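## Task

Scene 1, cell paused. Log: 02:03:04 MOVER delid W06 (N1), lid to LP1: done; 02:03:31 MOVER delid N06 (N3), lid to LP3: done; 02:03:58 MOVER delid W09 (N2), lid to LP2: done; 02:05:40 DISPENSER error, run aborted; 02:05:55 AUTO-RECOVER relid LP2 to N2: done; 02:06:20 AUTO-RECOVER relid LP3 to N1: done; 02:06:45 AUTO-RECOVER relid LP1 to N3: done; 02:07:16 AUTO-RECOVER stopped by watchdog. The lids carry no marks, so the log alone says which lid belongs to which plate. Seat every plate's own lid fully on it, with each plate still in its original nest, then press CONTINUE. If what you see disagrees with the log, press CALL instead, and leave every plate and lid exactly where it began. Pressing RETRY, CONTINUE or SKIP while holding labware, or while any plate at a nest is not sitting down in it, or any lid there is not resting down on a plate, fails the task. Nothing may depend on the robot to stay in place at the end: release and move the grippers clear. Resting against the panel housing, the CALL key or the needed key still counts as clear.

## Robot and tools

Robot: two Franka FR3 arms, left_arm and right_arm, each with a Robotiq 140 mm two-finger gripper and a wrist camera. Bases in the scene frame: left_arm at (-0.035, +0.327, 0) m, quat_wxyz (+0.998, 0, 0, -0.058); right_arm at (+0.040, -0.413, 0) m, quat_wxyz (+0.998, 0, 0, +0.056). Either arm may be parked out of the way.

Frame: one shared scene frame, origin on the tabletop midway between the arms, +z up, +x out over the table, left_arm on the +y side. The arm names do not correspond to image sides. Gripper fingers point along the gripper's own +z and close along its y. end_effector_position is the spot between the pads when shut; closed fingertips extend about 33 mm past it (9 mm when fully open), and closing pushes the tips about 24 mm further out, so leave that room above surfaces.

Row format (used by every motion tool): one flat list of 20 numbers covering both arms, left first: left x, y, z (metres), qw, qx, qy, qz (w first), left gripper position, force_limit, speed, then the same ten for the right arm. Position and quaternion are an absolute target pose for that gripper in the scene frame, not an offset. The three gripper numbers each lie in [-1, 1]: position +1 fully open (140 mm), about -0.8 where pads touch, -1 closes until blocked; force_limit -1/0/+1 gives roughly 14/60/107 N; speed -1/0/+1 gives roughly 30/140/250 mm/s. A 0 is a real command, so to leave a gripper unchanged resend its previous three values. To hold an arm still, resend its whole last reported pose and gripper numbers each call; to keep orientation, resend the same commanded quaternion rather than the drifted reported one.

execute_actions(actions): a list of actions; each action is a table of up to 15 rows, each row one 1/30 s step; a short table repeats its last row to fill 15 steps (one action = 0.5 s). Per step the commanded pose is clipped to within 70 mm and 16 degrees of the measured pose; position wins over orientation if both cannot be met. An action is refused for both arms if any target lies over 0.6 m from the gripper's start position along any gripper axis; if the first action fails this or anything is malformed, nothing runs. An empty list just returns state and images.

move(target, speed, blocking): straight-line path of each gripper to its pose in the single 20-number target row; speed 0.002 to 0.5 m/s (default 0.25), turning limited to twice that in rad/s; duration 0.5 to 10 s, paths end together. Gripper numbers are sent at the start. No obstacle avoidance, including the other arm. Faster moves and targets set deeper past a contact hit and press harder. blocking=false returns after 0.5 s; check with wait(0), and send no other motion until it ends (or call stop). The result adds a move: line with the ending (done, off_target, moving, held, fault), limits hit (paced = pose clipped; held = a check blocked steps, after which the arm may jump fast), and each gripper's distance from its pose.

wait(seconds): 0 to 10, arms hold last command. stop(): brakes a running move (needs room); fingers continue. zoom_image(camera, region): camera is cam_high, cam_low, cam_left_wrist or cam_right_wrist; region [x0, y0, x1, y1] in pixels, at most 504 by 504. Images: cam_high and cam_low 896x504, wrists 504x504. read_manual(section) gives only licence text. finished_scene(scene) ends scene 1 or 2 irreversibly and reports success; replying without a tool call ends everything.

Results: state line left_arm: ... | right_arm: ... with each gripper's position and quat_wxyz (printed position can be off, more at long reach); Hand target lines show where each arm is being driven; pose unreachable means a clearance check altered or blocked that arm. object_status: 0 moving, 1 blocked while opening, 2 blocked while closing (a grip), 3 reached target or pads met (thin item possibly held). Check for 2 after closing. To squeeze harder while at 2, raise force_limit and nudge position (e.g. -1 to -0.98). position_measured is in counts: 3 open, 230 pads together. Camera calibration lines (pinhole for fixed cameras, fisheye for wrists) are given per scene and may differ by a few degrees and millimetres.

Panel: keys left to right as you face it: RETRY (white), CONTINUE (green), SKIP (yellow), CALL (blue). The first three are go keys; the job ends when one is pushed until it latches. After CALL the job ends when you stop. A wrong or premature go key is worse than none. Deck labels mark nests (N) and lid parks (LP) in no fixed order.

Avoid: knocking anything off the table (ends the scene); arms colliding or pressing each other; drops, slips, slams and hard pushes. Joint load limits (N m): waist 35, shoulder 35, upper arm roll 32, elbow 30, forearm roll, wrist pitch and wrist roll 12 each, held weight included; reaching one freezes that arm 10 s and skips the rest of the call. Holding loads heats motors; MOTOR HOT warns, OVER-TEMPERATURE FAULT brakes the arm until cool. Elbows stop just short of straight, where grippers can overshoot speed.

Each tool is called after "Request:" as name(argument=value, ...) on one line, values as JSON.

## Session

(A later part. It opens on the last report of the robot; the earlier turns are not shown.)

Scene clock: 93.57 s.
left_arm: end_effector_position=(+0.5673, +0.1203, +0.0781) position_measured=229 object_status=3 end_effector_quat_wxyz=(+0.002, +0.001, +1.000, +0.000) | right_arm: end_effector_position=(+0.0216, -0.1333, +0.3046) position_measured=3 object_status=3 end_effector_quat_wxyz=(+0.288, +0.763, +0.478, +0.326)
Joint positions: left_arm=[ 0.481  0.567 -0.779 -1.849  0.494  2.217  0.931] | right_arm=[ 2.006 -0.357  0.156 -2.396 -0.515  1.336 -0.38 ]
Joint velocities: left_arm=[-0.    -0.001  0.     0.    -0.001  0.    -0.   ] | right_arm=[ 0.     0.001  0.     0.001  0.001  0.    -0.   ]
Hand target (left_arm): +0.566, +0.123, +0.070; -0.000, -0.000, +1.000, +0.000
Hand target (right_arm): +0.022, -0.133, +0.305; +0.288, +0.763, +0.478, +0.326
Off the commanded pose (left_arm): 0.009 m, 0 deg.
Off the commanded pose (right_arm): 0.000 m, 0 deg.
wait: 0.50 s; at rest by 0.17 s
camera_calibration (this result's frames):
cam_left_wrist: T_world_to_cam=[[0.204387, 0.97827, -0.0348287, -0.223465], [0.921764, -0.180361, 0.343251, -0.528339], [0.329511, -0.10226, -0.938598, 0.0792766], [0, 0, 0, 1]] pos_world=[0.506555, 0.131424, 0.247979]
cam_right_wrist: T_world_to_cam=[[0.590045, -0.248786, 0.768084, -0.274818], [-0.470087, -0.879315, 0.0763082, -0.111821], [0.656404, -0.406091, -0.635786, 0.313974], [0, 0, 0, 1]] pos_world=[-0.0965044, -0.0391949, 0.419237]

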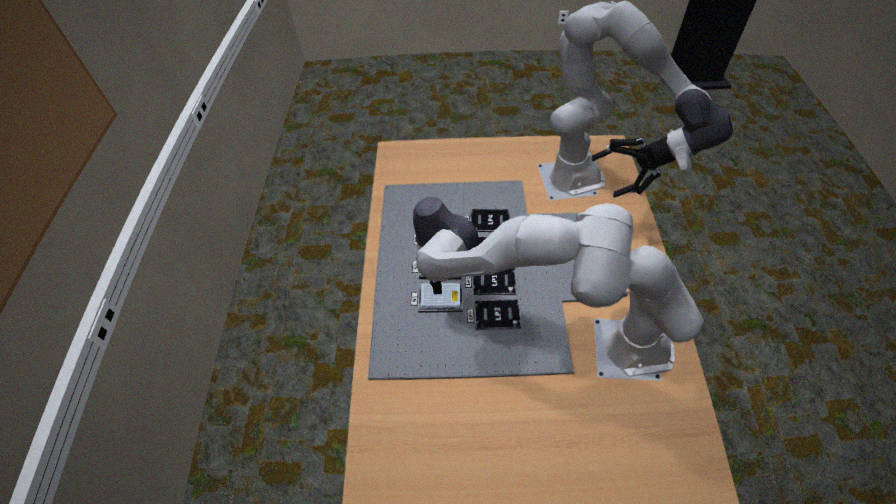

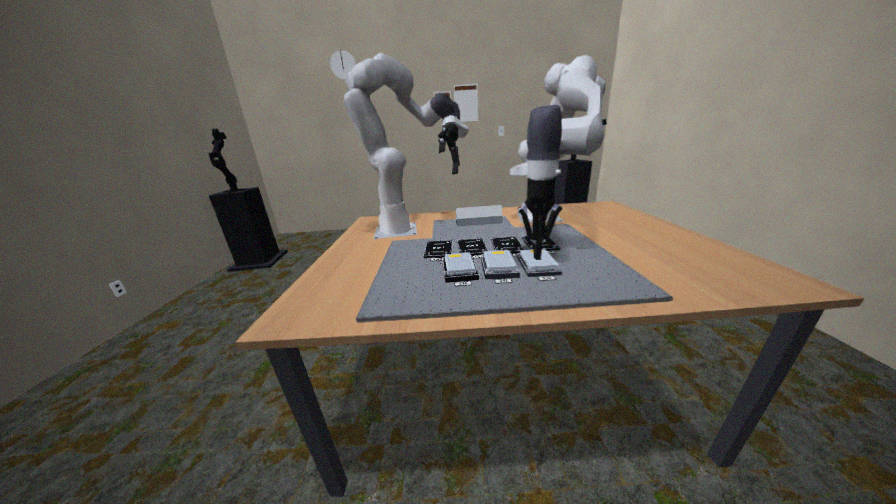

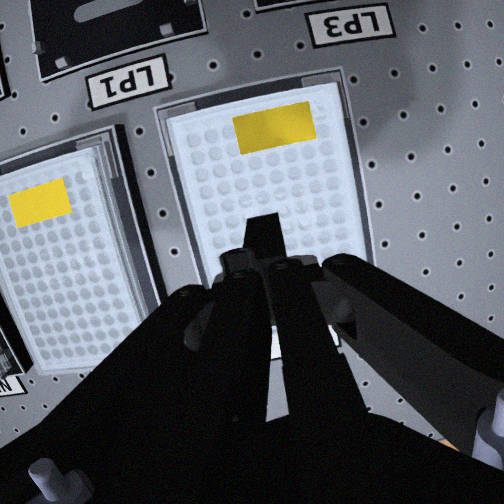

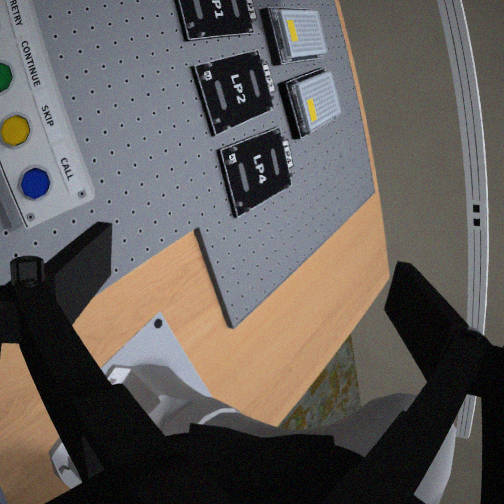

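Request:
move(target=[0.560,0.126,0.085,0,0,1,0,-0.8,-0.5,1,0.0216,-0.1333,0.3046,0.288,0.763,0.478,0.326,1,0,0], speed=0.03)

Request:
move(target=[0.560,0.126,0.074,0,0,1,0,0.45,-0.5,1,0.0216,-0.1333,0.3046,0.288,0.763,0.478,0.326,1,0,0], speed=0.015)

Scene clock: 98.83 s.
left_arm: end_effector_position=(+0.5612, +0.1263, +0.0842) position_measured=229 object_status=3 end_effector_quat_wxyz=(+0.001, -0.004, +1.000, +0.000) | right_arm: end_effector_position=(+0.0216, -0.1333, +0.3046) position_measured=3 object_status=3 end_effector_quat_wxyz=(+0.288, +0.763, +0.478, +0.326)
Joint positions: left_arm=[ 0.511  0.541 -0.799 -1.876  0.481  2.215  0.933] | right_arm=[ 2.006 -0.357  0.156 -2.396 -0.515  1.336 -0.38 ]
Joint velocities: left_arm=[ 0.011 -0.001 -0.011 -0.004  0.001 -0.003  0.001] | right_arm=[-0.    -0.001 -0.001  0.     0.     0.001  0.002]
Hand target (left_arm): +0.560, +0.126, +0.085; +0.000, -0.000, +1.000, -0.000
Hand target (right_arm): +0.022, -0.133, +0.305; +0.288, +0.763, +0.478, +0.326
Off the commanded pose (left_arm): 0.001 m, 0 deg.
Off the commanded pose (right_arm): 0.000 m, 0 deg.
move: done
camera_calibration (this result's frames):
cam_left_wrist: T_world_to_cam=[[0.195466, 0.980073, -0.035365, -0.223122], [0.924283, -0.172044, 0.340738, -0.526032], [0.327863, -0.0992898, -0.939493, 0.0882409], [0, 0, 0, 1]] pos_world=[0.500884, 0.136937, 0.25425]
cam_right_wrist: T_world_to_cam=[[0.590045, -0.248786, 0.768084, -0.274818], [-0.470087, -0.879315, 0.0763084, -0.111821], [0.656404, -0.406091, -0.635786, 0.313974], [0, 0, 0, 1]] pos_world=[-0.0965044, -0.0391949, 0.419237]

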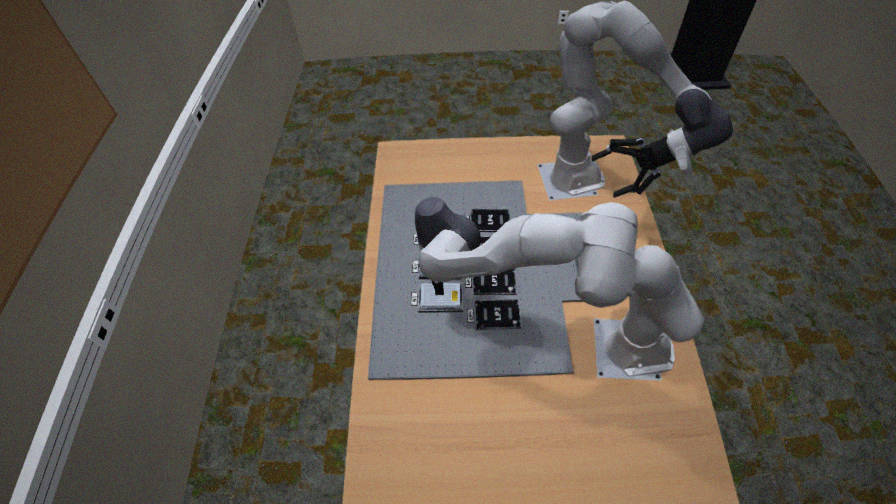

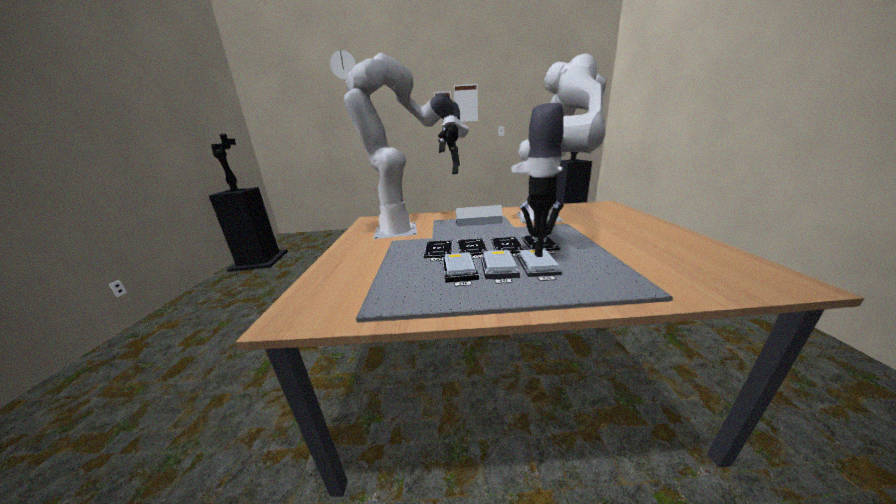

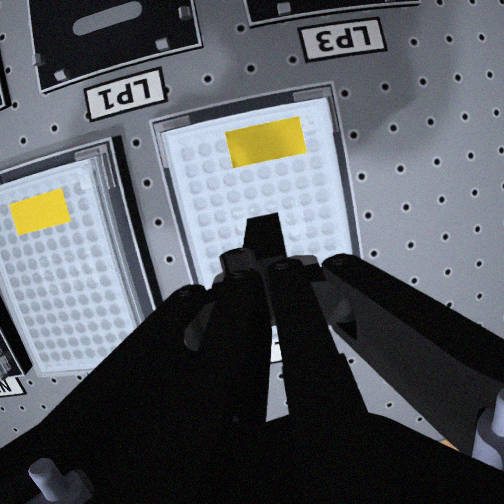

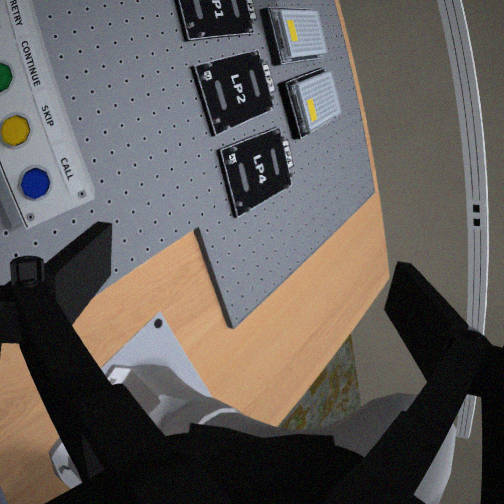

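Scene clock: 99.73 s.
left_arm: end_effector_position=(+0.5602, +0.1259, +0.0759) position_measured=72 object_status=3 end_effector_quat_wxyz=(-0.000, -0.000, +1.000, -0.000) | right_arm: end_effector_position=(+0.0216, -0.1333, +0.3046) position_measured=3 object_status=3 end_effector_quat_wxyz=(+0.288, +0.763, +0.478, +0.326)
Joint positions: left_arm=[ 0.506  0.554 -0.792 -1.88   0.491  2.228  0.933] | right_arm=[ 2.006 -0.357  0.156 -2.396 -0.515  1.336 -0.38 ]
Joint velocities: left_arm=[-0.001 -0.001  0.001  0.001  0.004  0.006 -0.   ] | right_arm=[-0.     0.    -0.     0.     0.    -0.001 -0.001]
Hand target (left_arm): +0.560, +0.126, +0.074; -0.000, -0.000, +1.000, +0.000
Hand target (right_arm): +0.022, -0.133, +0.305; +0.288, +0.763, +0.478, +0.326
Off the commanded pose (left_arm): 0.002 m, 0 deg.
Off the commanded pose (right_arm): 0.000 m, 0 deg.
move: done
camera_calibration (this result's frames):
cam_left_wrist: T_world_to_cam=[[0.201978, 0.978695, -0.036888, -0.226183], [0.923907, -0.177904, 0.338741, -0.521158], [0.324962, -0.102499, -0.940156, 0.082766], [0, 0, 0, 1]] pos_world=[0.50029, 0.137131, 0.246007]
cam_right_wrist: T_world_to_cam=[[0.590045, -0.248786, 0.768084, -0.274818], [-0.470087, -0.879315, 0.0763082, -0.111821], [0.656404, -0.406091, -0.635786, 0.313974], [0, 0, 0, 1]] pos_world=[-0.0965045, -0.0391949, 0.419237]

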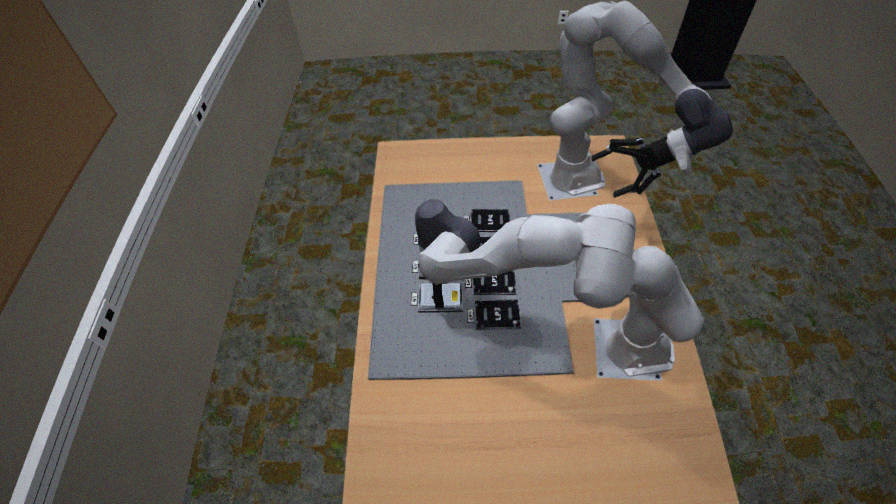

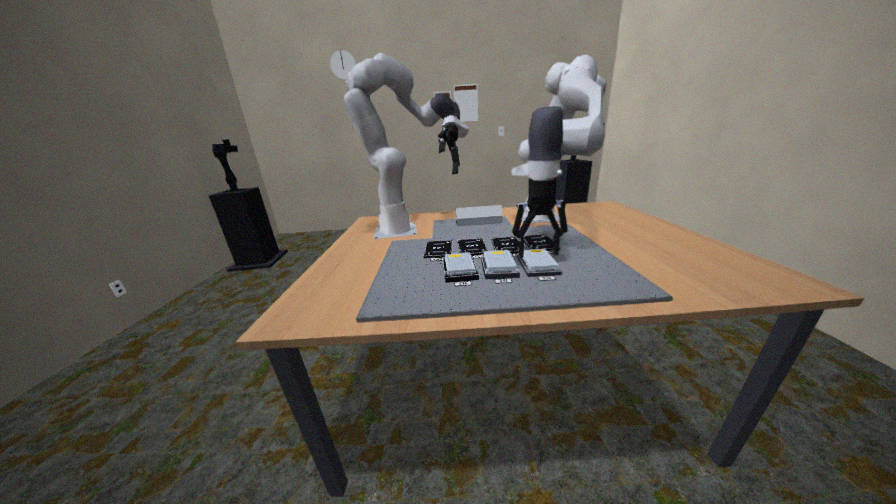

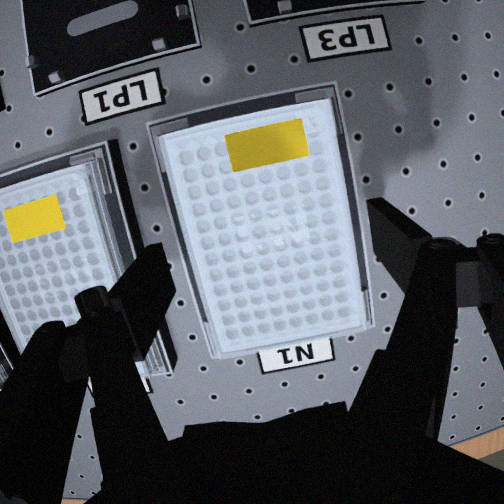

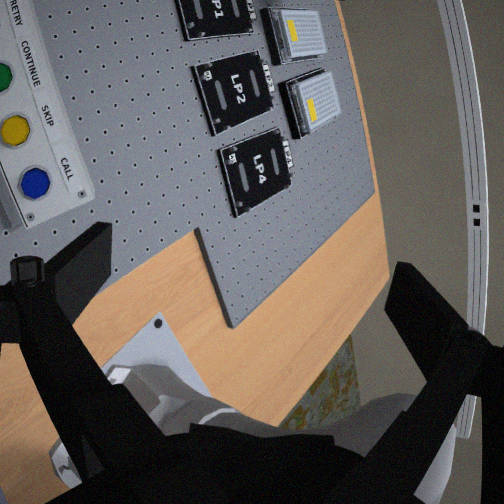

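Request:
move(target=[0.560,0.126,0.0635,0,0,1,0,0.35,-0.5,0,0.0216,-0.1333,0.3046,0.288,0.763,0.478,0.326,1,0,0], speed=0.015)

Request:
move(target=[0.560,0.126,0.0635,0,0,1,0,-1,-0.6,-0.8,0.0216,-0.1333,0.3046,0.288,0.763,0.478,0.326,1,0,0], speed=0.015)

Scene clock: 104.47 s.
left_arm: end_effector_position=(+0.5602, +0.1261, +0.0653) position_measured=85 object_status=3 end_effector_quat_wxyz=(-0.000, +0.003, +1.000, -0.000) | right_arm: end_effector_position=(+0.0216, -0.1333, +0.3046) position_measured=3 object_status=3 end_effector_quat_wxyz=(+0.288, +0.763, +0.478, +0.326)
Joint positions: left_arm=[ 0.493  0.568 -0.774 -1.884  0.502  2.247  0.932] | right_arm=[ 2.006 -0.357  0.156 -2.396 -0.515  1.336 -0.38 ]
Joint velocities: left_arm=[-0.007  0.001  0.008  0.    -0.     0.01   0.001] | right_arm=[ 0.     0.002  0.001  0.001 -0.001  0.001 -0.001]
Hand target (left_arm): +0.560, +0.126, +0.063; -0.000, -0.000, +1.000, +0.000
Hand target (right_arm): +0.022, -0.133, +0.305; +0.288, +0.763, +0.478, +0.326
Off the commanded pose (left_arm): 0.002 m, 0 deg.
Off the commanded pose (right_arm): 0.000 m, 0 deg.
move: done
camera_calibration (this result's frames):
cam_left_wrist: T_world_to_cam=[[0.207603, 0.977529, -0.0365703, -0.229728], [0.922879, -0.183327, 0.338653, -0.516311], [0.324339, -0.104055, -0.9402, 0.0733829], [0, 0, 0, 1]] pos_world=[0.500384, 0.137548, 0.235444]
cam_right_wrist: T_world_to_cam=[[0.590045, -0.248786, 0.768084, -0.274818], [-0.470087, -0.879315, 0.0763083, -0.111821], [0.656404, -0.406091, -0.635786, 0.313974], [0, 0, 0, 1]] pos_world=[-0.0965044, -0.0391949, 0.419237]

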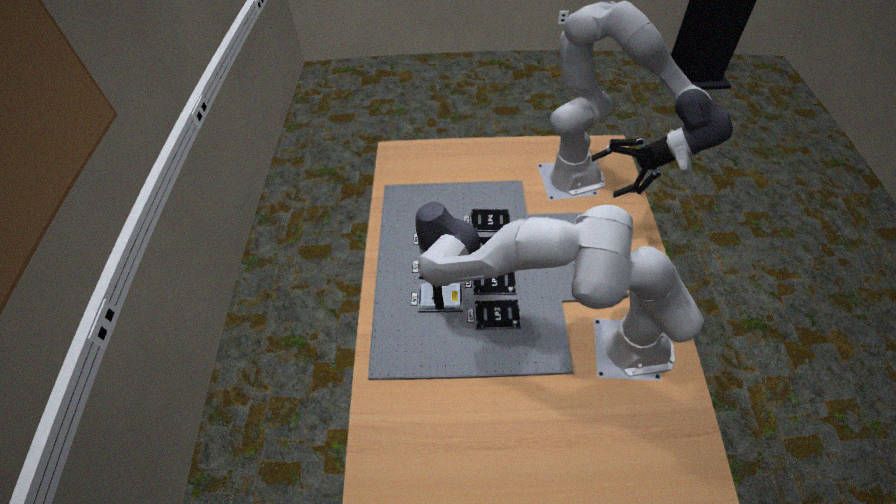

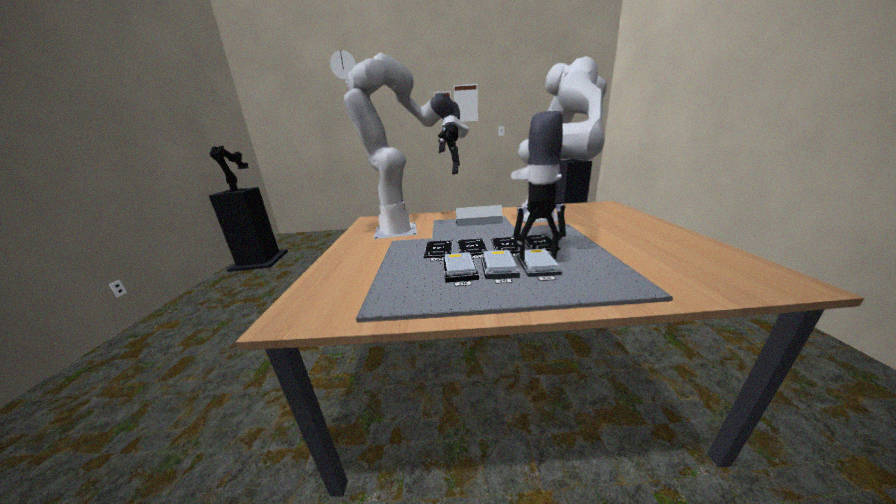

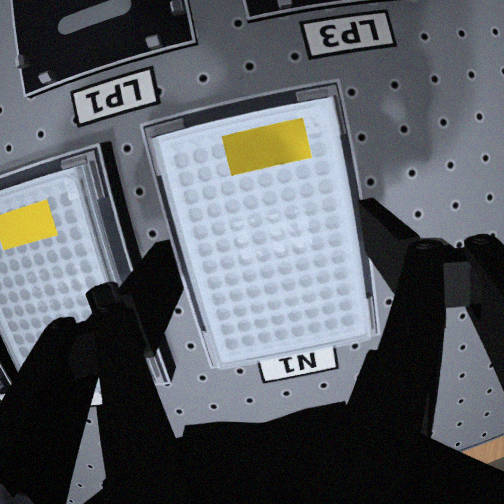

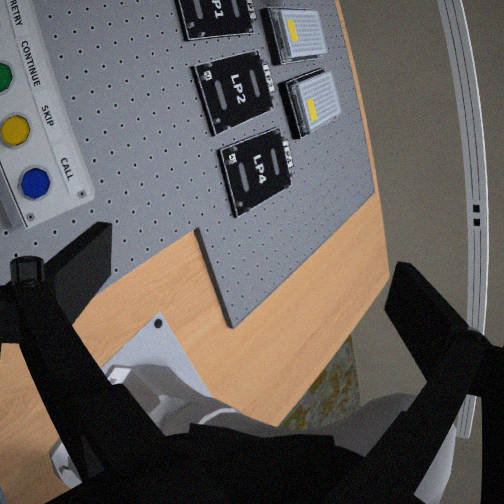

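Scene clock: 105.17 s.
left_arm: end_effector_position=(+0.5604, +0.1261, +0.0655) position_measured=103 object_status=2 end_effector_quat_wxyz=(+0.000, +0.003, +1.000, -0.000) | right_arm: end_effector_position=(+0.0216, -0.1333, +0.3046) position_measured=3 object_status=3 end_effector_quat_wxyz=(+0.288, +0.763, +0.478, +0.326)
Joint positions: left_arm=[ 0.492  0.567 -0.774 -1.884  0.502  2.247  0.932] | right_arm=[ 2.006 -0.357  0.156 -2.396 -0.515  1.336 -0.38 ]
Joint velocities: left_arm=[ 0.    -0.     0.001  0.    -0.     0.     0.001] | right_arm=[ 0.001 -0.    -0.    -0.     0.001  0.001  0.001]
Hand target (left_arm): +0.560, +0.126, +0.064; -0.000, -0.000, +1.000, +0.000
Hand target (right_arm): +0.022, -0.133, +0.305; +0.288, +0.763, +0.478, +0.326
Off the commanded pose (left_arm): 0.002 m, 0 deg.
Off the commanded pose (right_arm): 0.000 m, 0 deg.
move: done
camera_calibration (this result's frames):
cam_left_wrist: T_world_to_cam=[[0.20757, 0.97755, -0.0362047, -0.22984], [0.922684, -0.183359, 0.339166, -0.516485], [0.324913, -0.103806, -0.94003, 0.0731983], [0, 0, 0, 1]] pos_world=[0.500477, 0.137577, 0.235661]
cam_right_wrist: T_world_to_cam=[[0.590045, -0.248786, 0.768084, -0.274818], [-0.470087, -0.879315, 0.0763082, -0.111821], [0.656404, -0.406091, -0.635786, 0.313974], [0, 0, 0, 1]] pos_world=[-0.0965044, -0.0391949, 0.419237]

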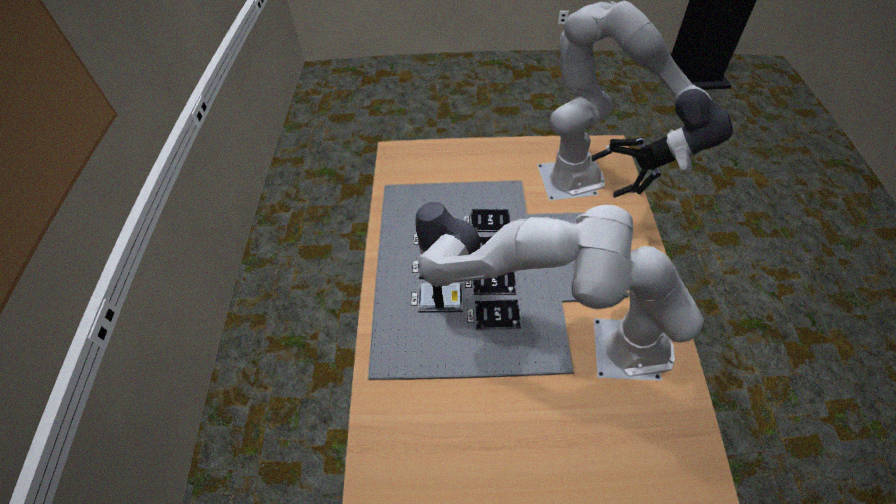

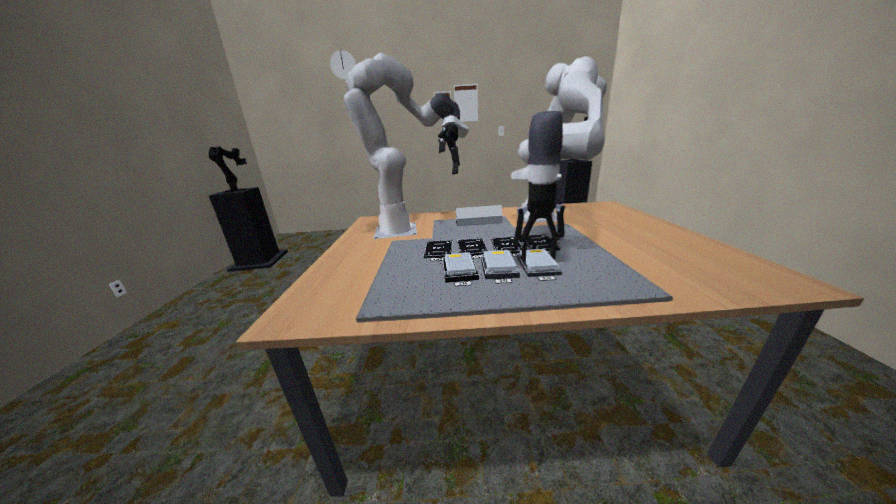

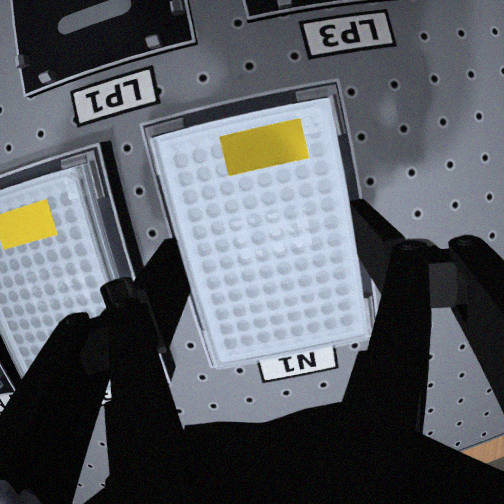

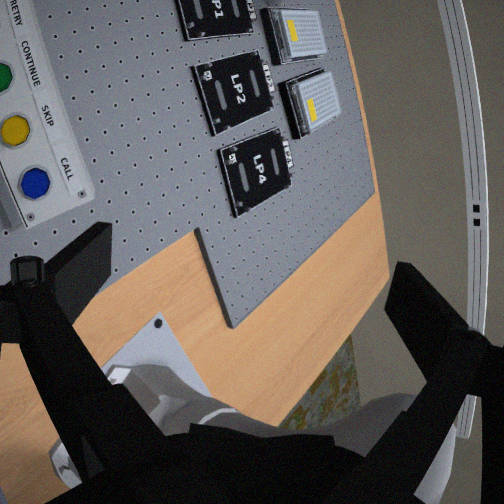

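Request:
move(target=[0.560,0.1265,0.095,0,0,1,0,-1,-0.6,-0.8,0.0216,-0.1333,0.3046,0.288,0.763,0.478,0.326,1,0,0], speed=0.03)

Request:
move(target=[0.388,0.063,0.085,0,0,1,0,-1,-0.6,-0.8,0.0216,-0.1333,0.3046,0.288,0.763,0.478,0.326,1,0,0], speed=0.12)

Scene clock: 113.17 s.
left_arm: end_effector_position=(+0.5601, +0.1263, +0.0935) position_measured=103 object_status=2 end_effector_quat_wxyz=(+0.001, -0.003, +1.000, -0.000) | right_arm: end_effector_position=(+0.0216, -0.1333, +0.3046) position_measured=3 object_status=3 end_effector_quat_wxyz=(+0.288, +0.763, +0.478, +0.326)
Joint positions: left_arm=[ 0.524  0.526 -0.816 -1.875  0.469  2.199  0.941] | right_arm=[ 2.006 -0.357  0.156 -2.396 -0.515  1.336 -0.38 ]
Joint velocities: left_arm=[ 0.008 -0.    -0.007  0.002  0.001 -0.013  0.001] | right_arm=[0.    0.    0.001 0.    0.001 0.    0.001]
Hand target (left_arm): +0.560, +0.126, +0.095; +0.000, +0.000, +1.000, -0.000
Hand target (right_arm): +0.022, -0.133, +0.305; +0.288, +0.763, +0.478, +0.326
Off the commanded pose (left_arm): 0.002 m, 0 deg.
Off the commanded pose (right_arm): 0.000 m, 0 deg.
move: done
camera_calibration (this result's frames):
cam_left_wrist: T_world_to_cam=[[0.19668, 0.979799, -0.0362094, -0.22311], [0.924417, -0.173002, 0.339886, -0.52801], [0.326756, -0.100322, -0.939769, 0.0980958], [0, 0, 0, 1]] pos_world=[0.49993, 0.137097, 0.263572]
cam_right_wrist: T_world_to_cam=[[0.590045, -0.248786, 0.768084, -0.274818], [-0.470087, -0.879315, 0.0763082, -0.111821], [0.656404, -0.406091, -0.635786, 0.313974], [0, 0, 0, 1]] pos_world=[-0.0965044, -0.0391949, 0.419237]

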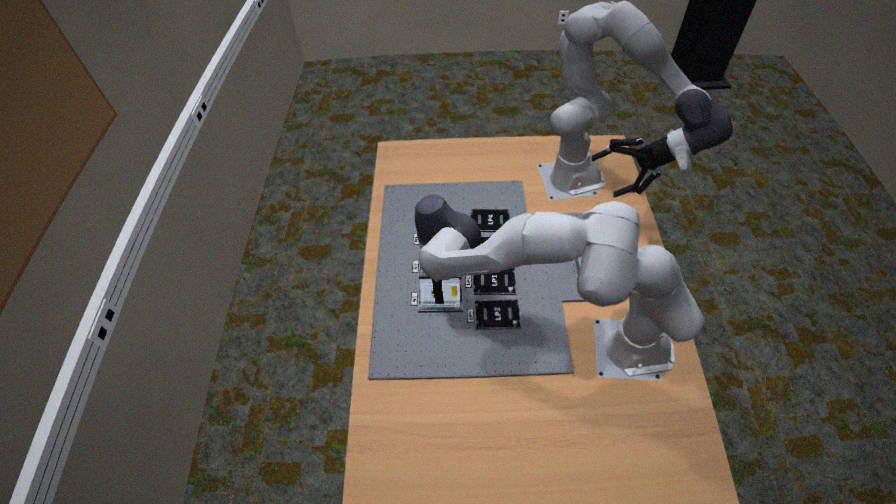

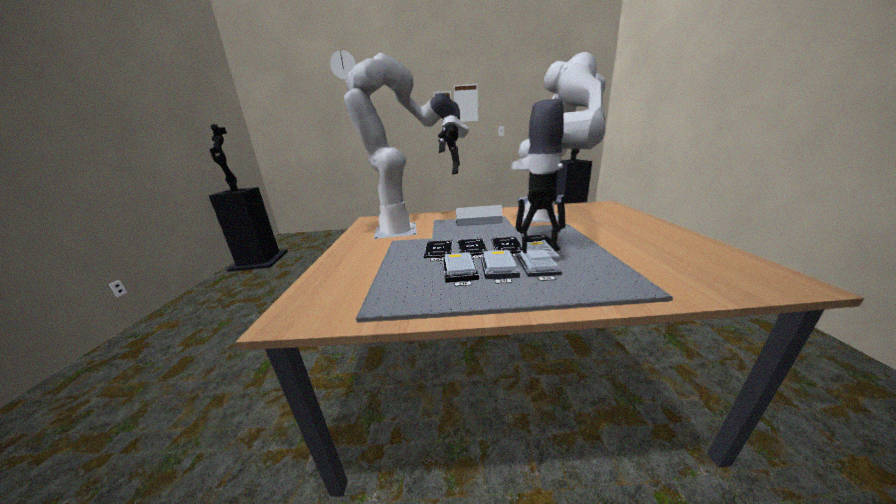

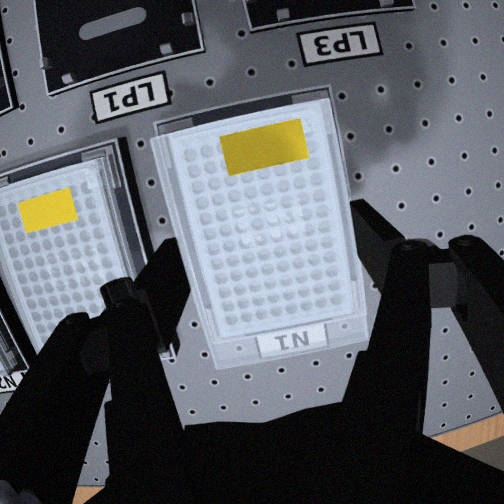

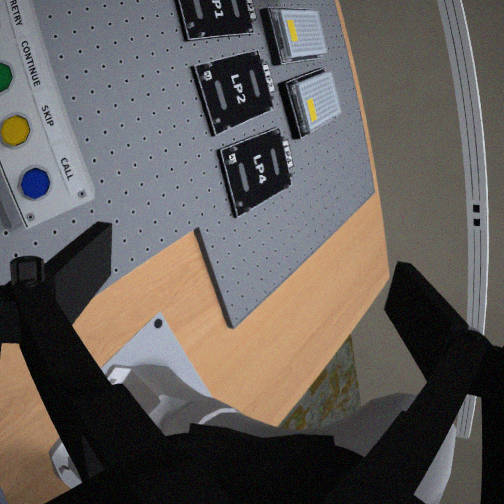

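Scene clock: 115.20 s.
left_arm: end_effector_position=(+0.3892, +0.0617, +0.0856) position_measured=103 object_status=2 end_effector_quat_wxyz=(-0.001, -0.003, +1.000, +0.000) | right_arm: end_effector_position=(+0.0216, -0.1333, +0.3046) position_measured=3 object_status=3 end_effector_quat_wxyz=(+0.288, +0.763, +0.478, +0.326)
Joint positions: left_arm=[ 0.633  0.128 -1.073 -2.374  0.172  2.427  0.882] | right_arm=[ 2.006 -0.357  0.156 -2.396 -0.515  1.336 -0.38 ]
Joint velocities: left_arm=[ 0.005 -0.001 -0.003 -0.002 -0.012  0.012  0.001] | right_arm=[-0.001 -0.    -0.     0.     0.     0.001 -0.001]
Hand target (left_arm): +0.389, +0.061, +0.086; +0.001, -0.001, +1.000, -0.001
Hand target (right_arm): +0.022, -0.133, +0.305; +0.288, +0.763, +0.478, +0.326
Off the commanded pose (left_arm): 0.002 m, 0 deg.
Off the commanded pose (right_arm): 0.000 m, 0 deg.
move: done
camera_calibration (this result's frames):
cam_left_wrist: T_world_to_cam=[[0.195981, 0.979959, -0.0356636, -0.126244], [0.925278, -0.172757, 0.337663, -0.378659], [0.324734, -0.0991741, -0.940591, 0.140793], [0, 0, 0, 1]] pos_world=[0.329386, 0.0722613, 0.255785]
cam_right_wrist: T_world_to_cam=[[0.590045, -0.248786, 0.768084, -0.274818], [-0.470087, -0.879315, 0.0763083, -0.111821], [0.656404, -0.406091, -0.635786, 0.313974], [0, 0, 0, 1]] pos_world=[-0.0965044, -0.039195, 0.419237]

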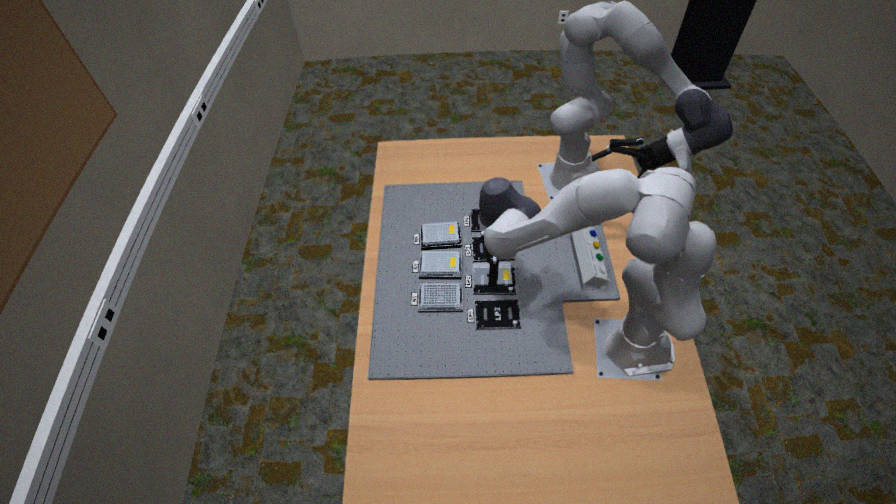

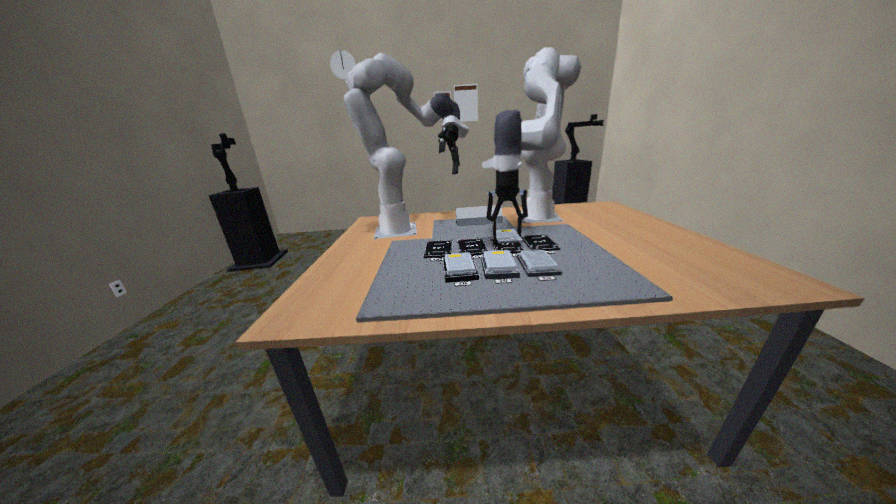

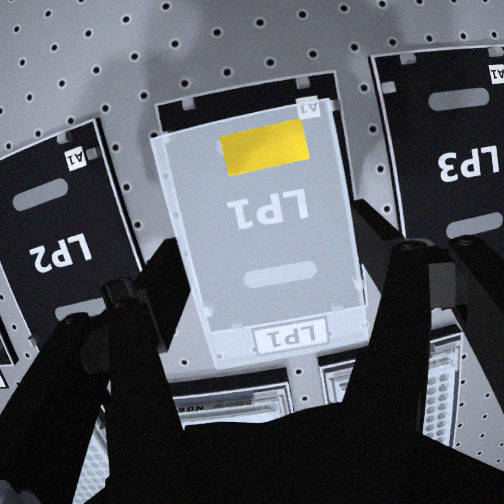

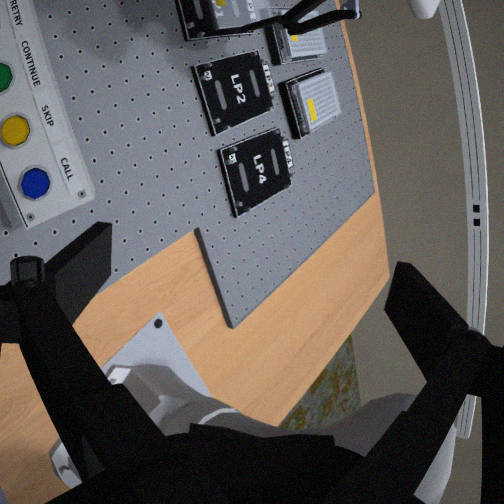

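Request:
move(target=[0.3815,0.063,0.070,0,0.014,1,0,-1,-0.6,-0.8,0.0216,-0.1333,0.3046,0.288,0.763,0.478,0.326,1,0,0], speed=0.02)

Request:
zoom_image(camera="cam_left_wrist", region=[110, 60, 420, 390])

Scene clock: 123.63 s.
left_arm: end_effector_position=(+0.3813, +0.0632, +0.0708) position_measured=103 object_status=2 end_effector_quat_wxyz=(-0.001, +0.014, +1.000, +0.001) | right_arm: end_effector_position=(+0.0216, -0.1333, +0.3046) position_measured=3 object_status=3 end_effector_quat_wxyz=(+0.288, +0.763, +0.478, +0.326)
Joint positions: left_arm=[ 0.626  0.152 -1.065 -2.405  0.214  2.466  0.882] | right_arm=[ 2.006 -0.357  0.156 -2.396 -0.515  1.336 -0.38 ]
Joint velocities: left_arm=[-0.002  0.002  0.002 -0.001  0.012  0.014 -0.001] | right_arm=[ 0.     0.001 -0.001  0.    -0.001  0.    -0.001]
Hand target (left_arm): +0.382, +0.063, +0.070; -0.000, +0.014, +1.000, +0.000
Hand target (right_arm): +0.022, -0.133, +0.305; +0.288, +0.763, +0.478, +0.326
Off the commanded pose (left_arm): 0.001 m, 0 deg.
Off the commanded pose (right_arm): 0.000 m, 0 deg.
move: done
camera_calibration (this result's frames):
cam_left_wrist: T_world_to_cam=[[0.230774, 0.972372, -0.0351645, -0.139587], [0.918731, -0.205857, 0.33698, -0.361481], [0.32043, -0.110073, -0.940855, 0.131948], [0, 0, 0, 1]] pos_world=[0.322036, 0.0758406, 0.241047]
cam_right_wrist: T_world_to_cam=[[0.590045, -0.248786, 0.768084, -0.274818], [-0.470087, -0.879315, 0.0763083, -0.111821], [0.656404, -0.406091, -0.635786, 0.313974], [0, 0, 0, 1]] pos_world=[-0.0965044, -0.0391949, 0.419237]

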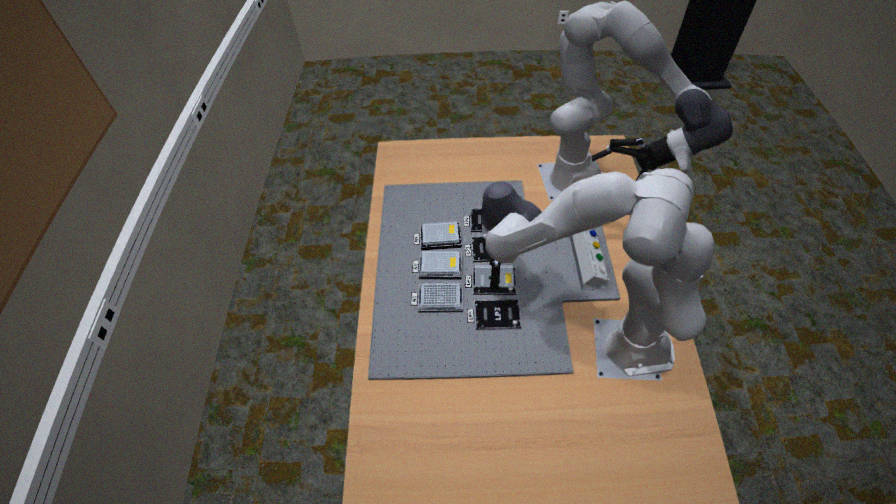

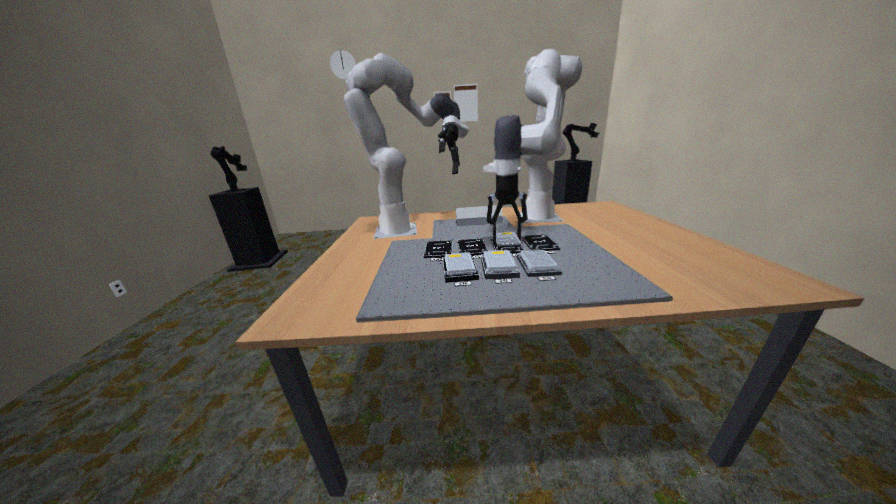

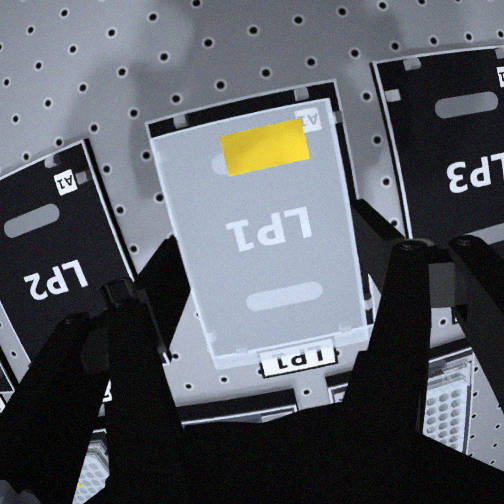

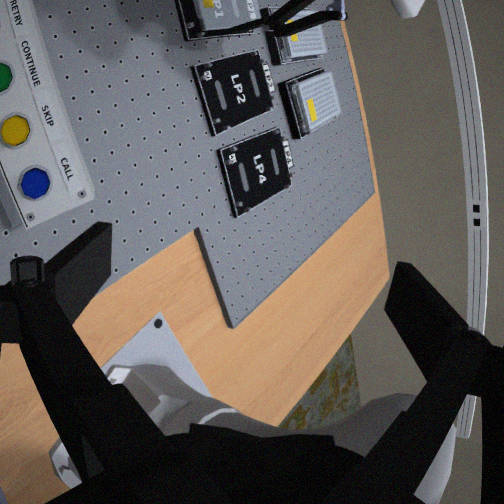

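Region (110, 60, 420, 390) of cam_left_wrist's 504x504 image, scaled by 1.527, with more detail than that image has; it fills the left 473 columns of this view, and the rest is white.

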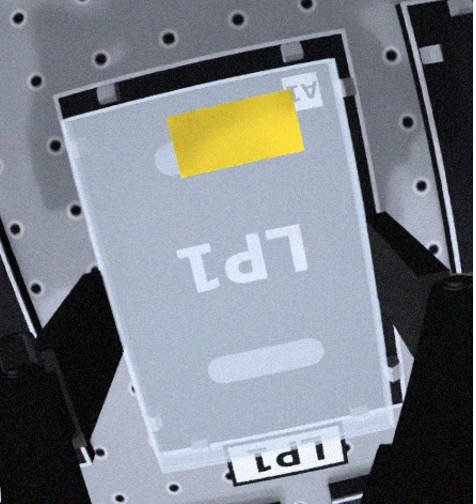

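Request:
move(target=[0.381,0.063,0.059,0,0.012,1,0,-1,-0.6,-0.8,0.0216,-0.1333,0.3046,0.288,0.763,0.478,0.326,1,0,0], speed=0.012)

Request:
zoom_image(camera="cam_left_wrist", region=[110, 60, 420, 390])

Scene clock: 128.57 s.
left_arm: end_effector_position=(+0.3814, +0.0639, +0.0604) position_measured=103 object_status=2 end_effector_quat_wxyz=(-0.000, +0.016, +1.000, +0.001) | right_arm: end_effector_position=(+0.0216, -0.1333, +0.3046) position_measured=3 object_status=3 end_effector_quat_wxyz=(+0.288, +0.763, +0.478, +0.326)
Joint positions: left_arm=[ 0.587  0.184 -1.021 -2.409  0.262  2.487  0.851] | right_arm=[ 2.006 -0.357  0.156 -2.396 -0.515  1.336 -0.38 ]
Joint velocities: left_arm=[-0.014 -0.001  0.013 -0.001  0.007  0.    -0.017] | right_arm=[-0.001 -0.001 -0.    -0.    -0.    -0.001 -0.   ]
Hand target (left_arm): +0.381, +0.063, +0.059; -0.000, +0.012, +1.000, +0.000
Hand target (right_arm): +0.022, -0.133, +0.305; +0.288, +0.763, +0.478, +0.326
Off the commanded pose (left_arm): 0.002 m, 1 deg.
Off the commanded pose (right_arm): 0.000 m, 0 deg.
move: done
camera_calibration (this result's frames):
cam_left_wrist: T_world_to_cam=[[0.23462, 0.971513, -0.0333921, -0.14215], [0.917499, -0.209965, 0.337803, -0.35719], [0.321169, -0.109893, -0.940624, 0.121911], [0, 0, 0, 1]] pos_world=[0.321919, 0.0765007, 0.230586]
cam_right_wrist: T_world_to_cam=[[0.590045, -0.248786, 0.768084, -0.274818], [-0.470087, -0.879315, 0.0763083, -0.111821], [0.656404, -0.406091, -0.635786, 0.313974], [0, 0, 0, 1]] pos_world=[-0.0965044, -0.0391949, 0.419237]

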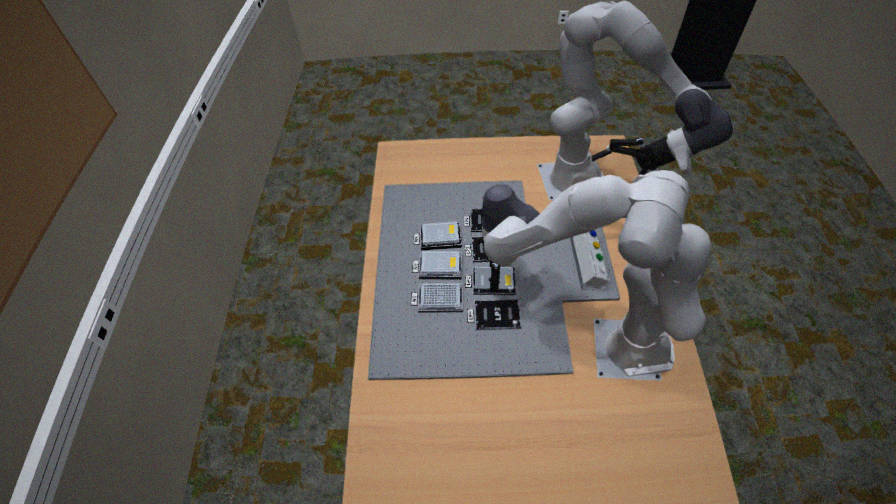

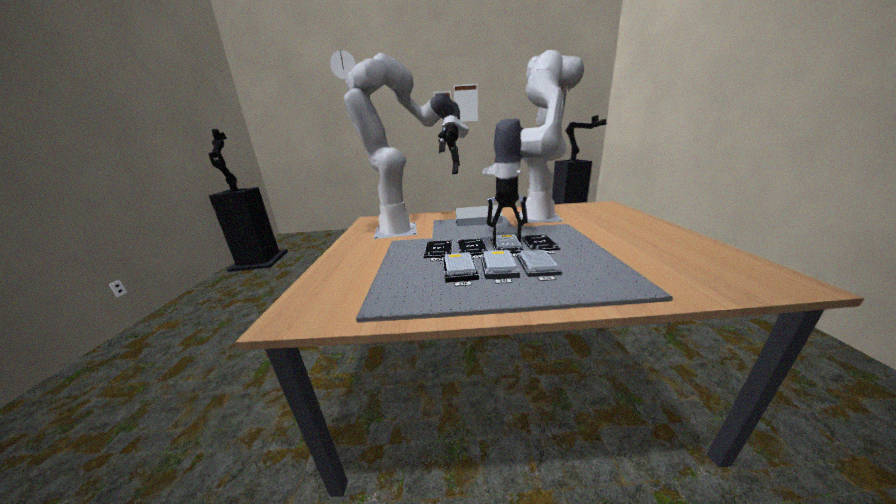

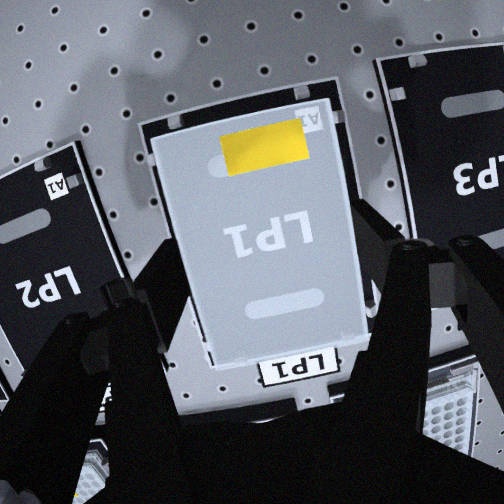

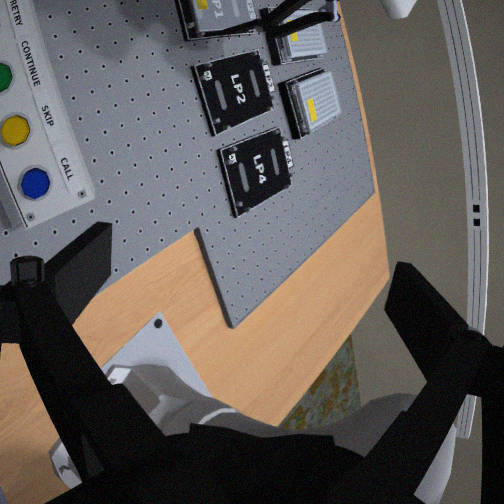

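Region (110, 60, 420, 390) of cam_left_wrist's 504x504 image, scaled by 1.527, with more detail than that image has; it fills the left 473 columns of this view, and the rest is white.

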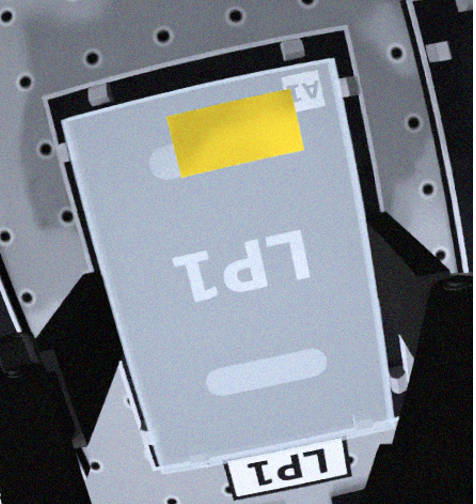

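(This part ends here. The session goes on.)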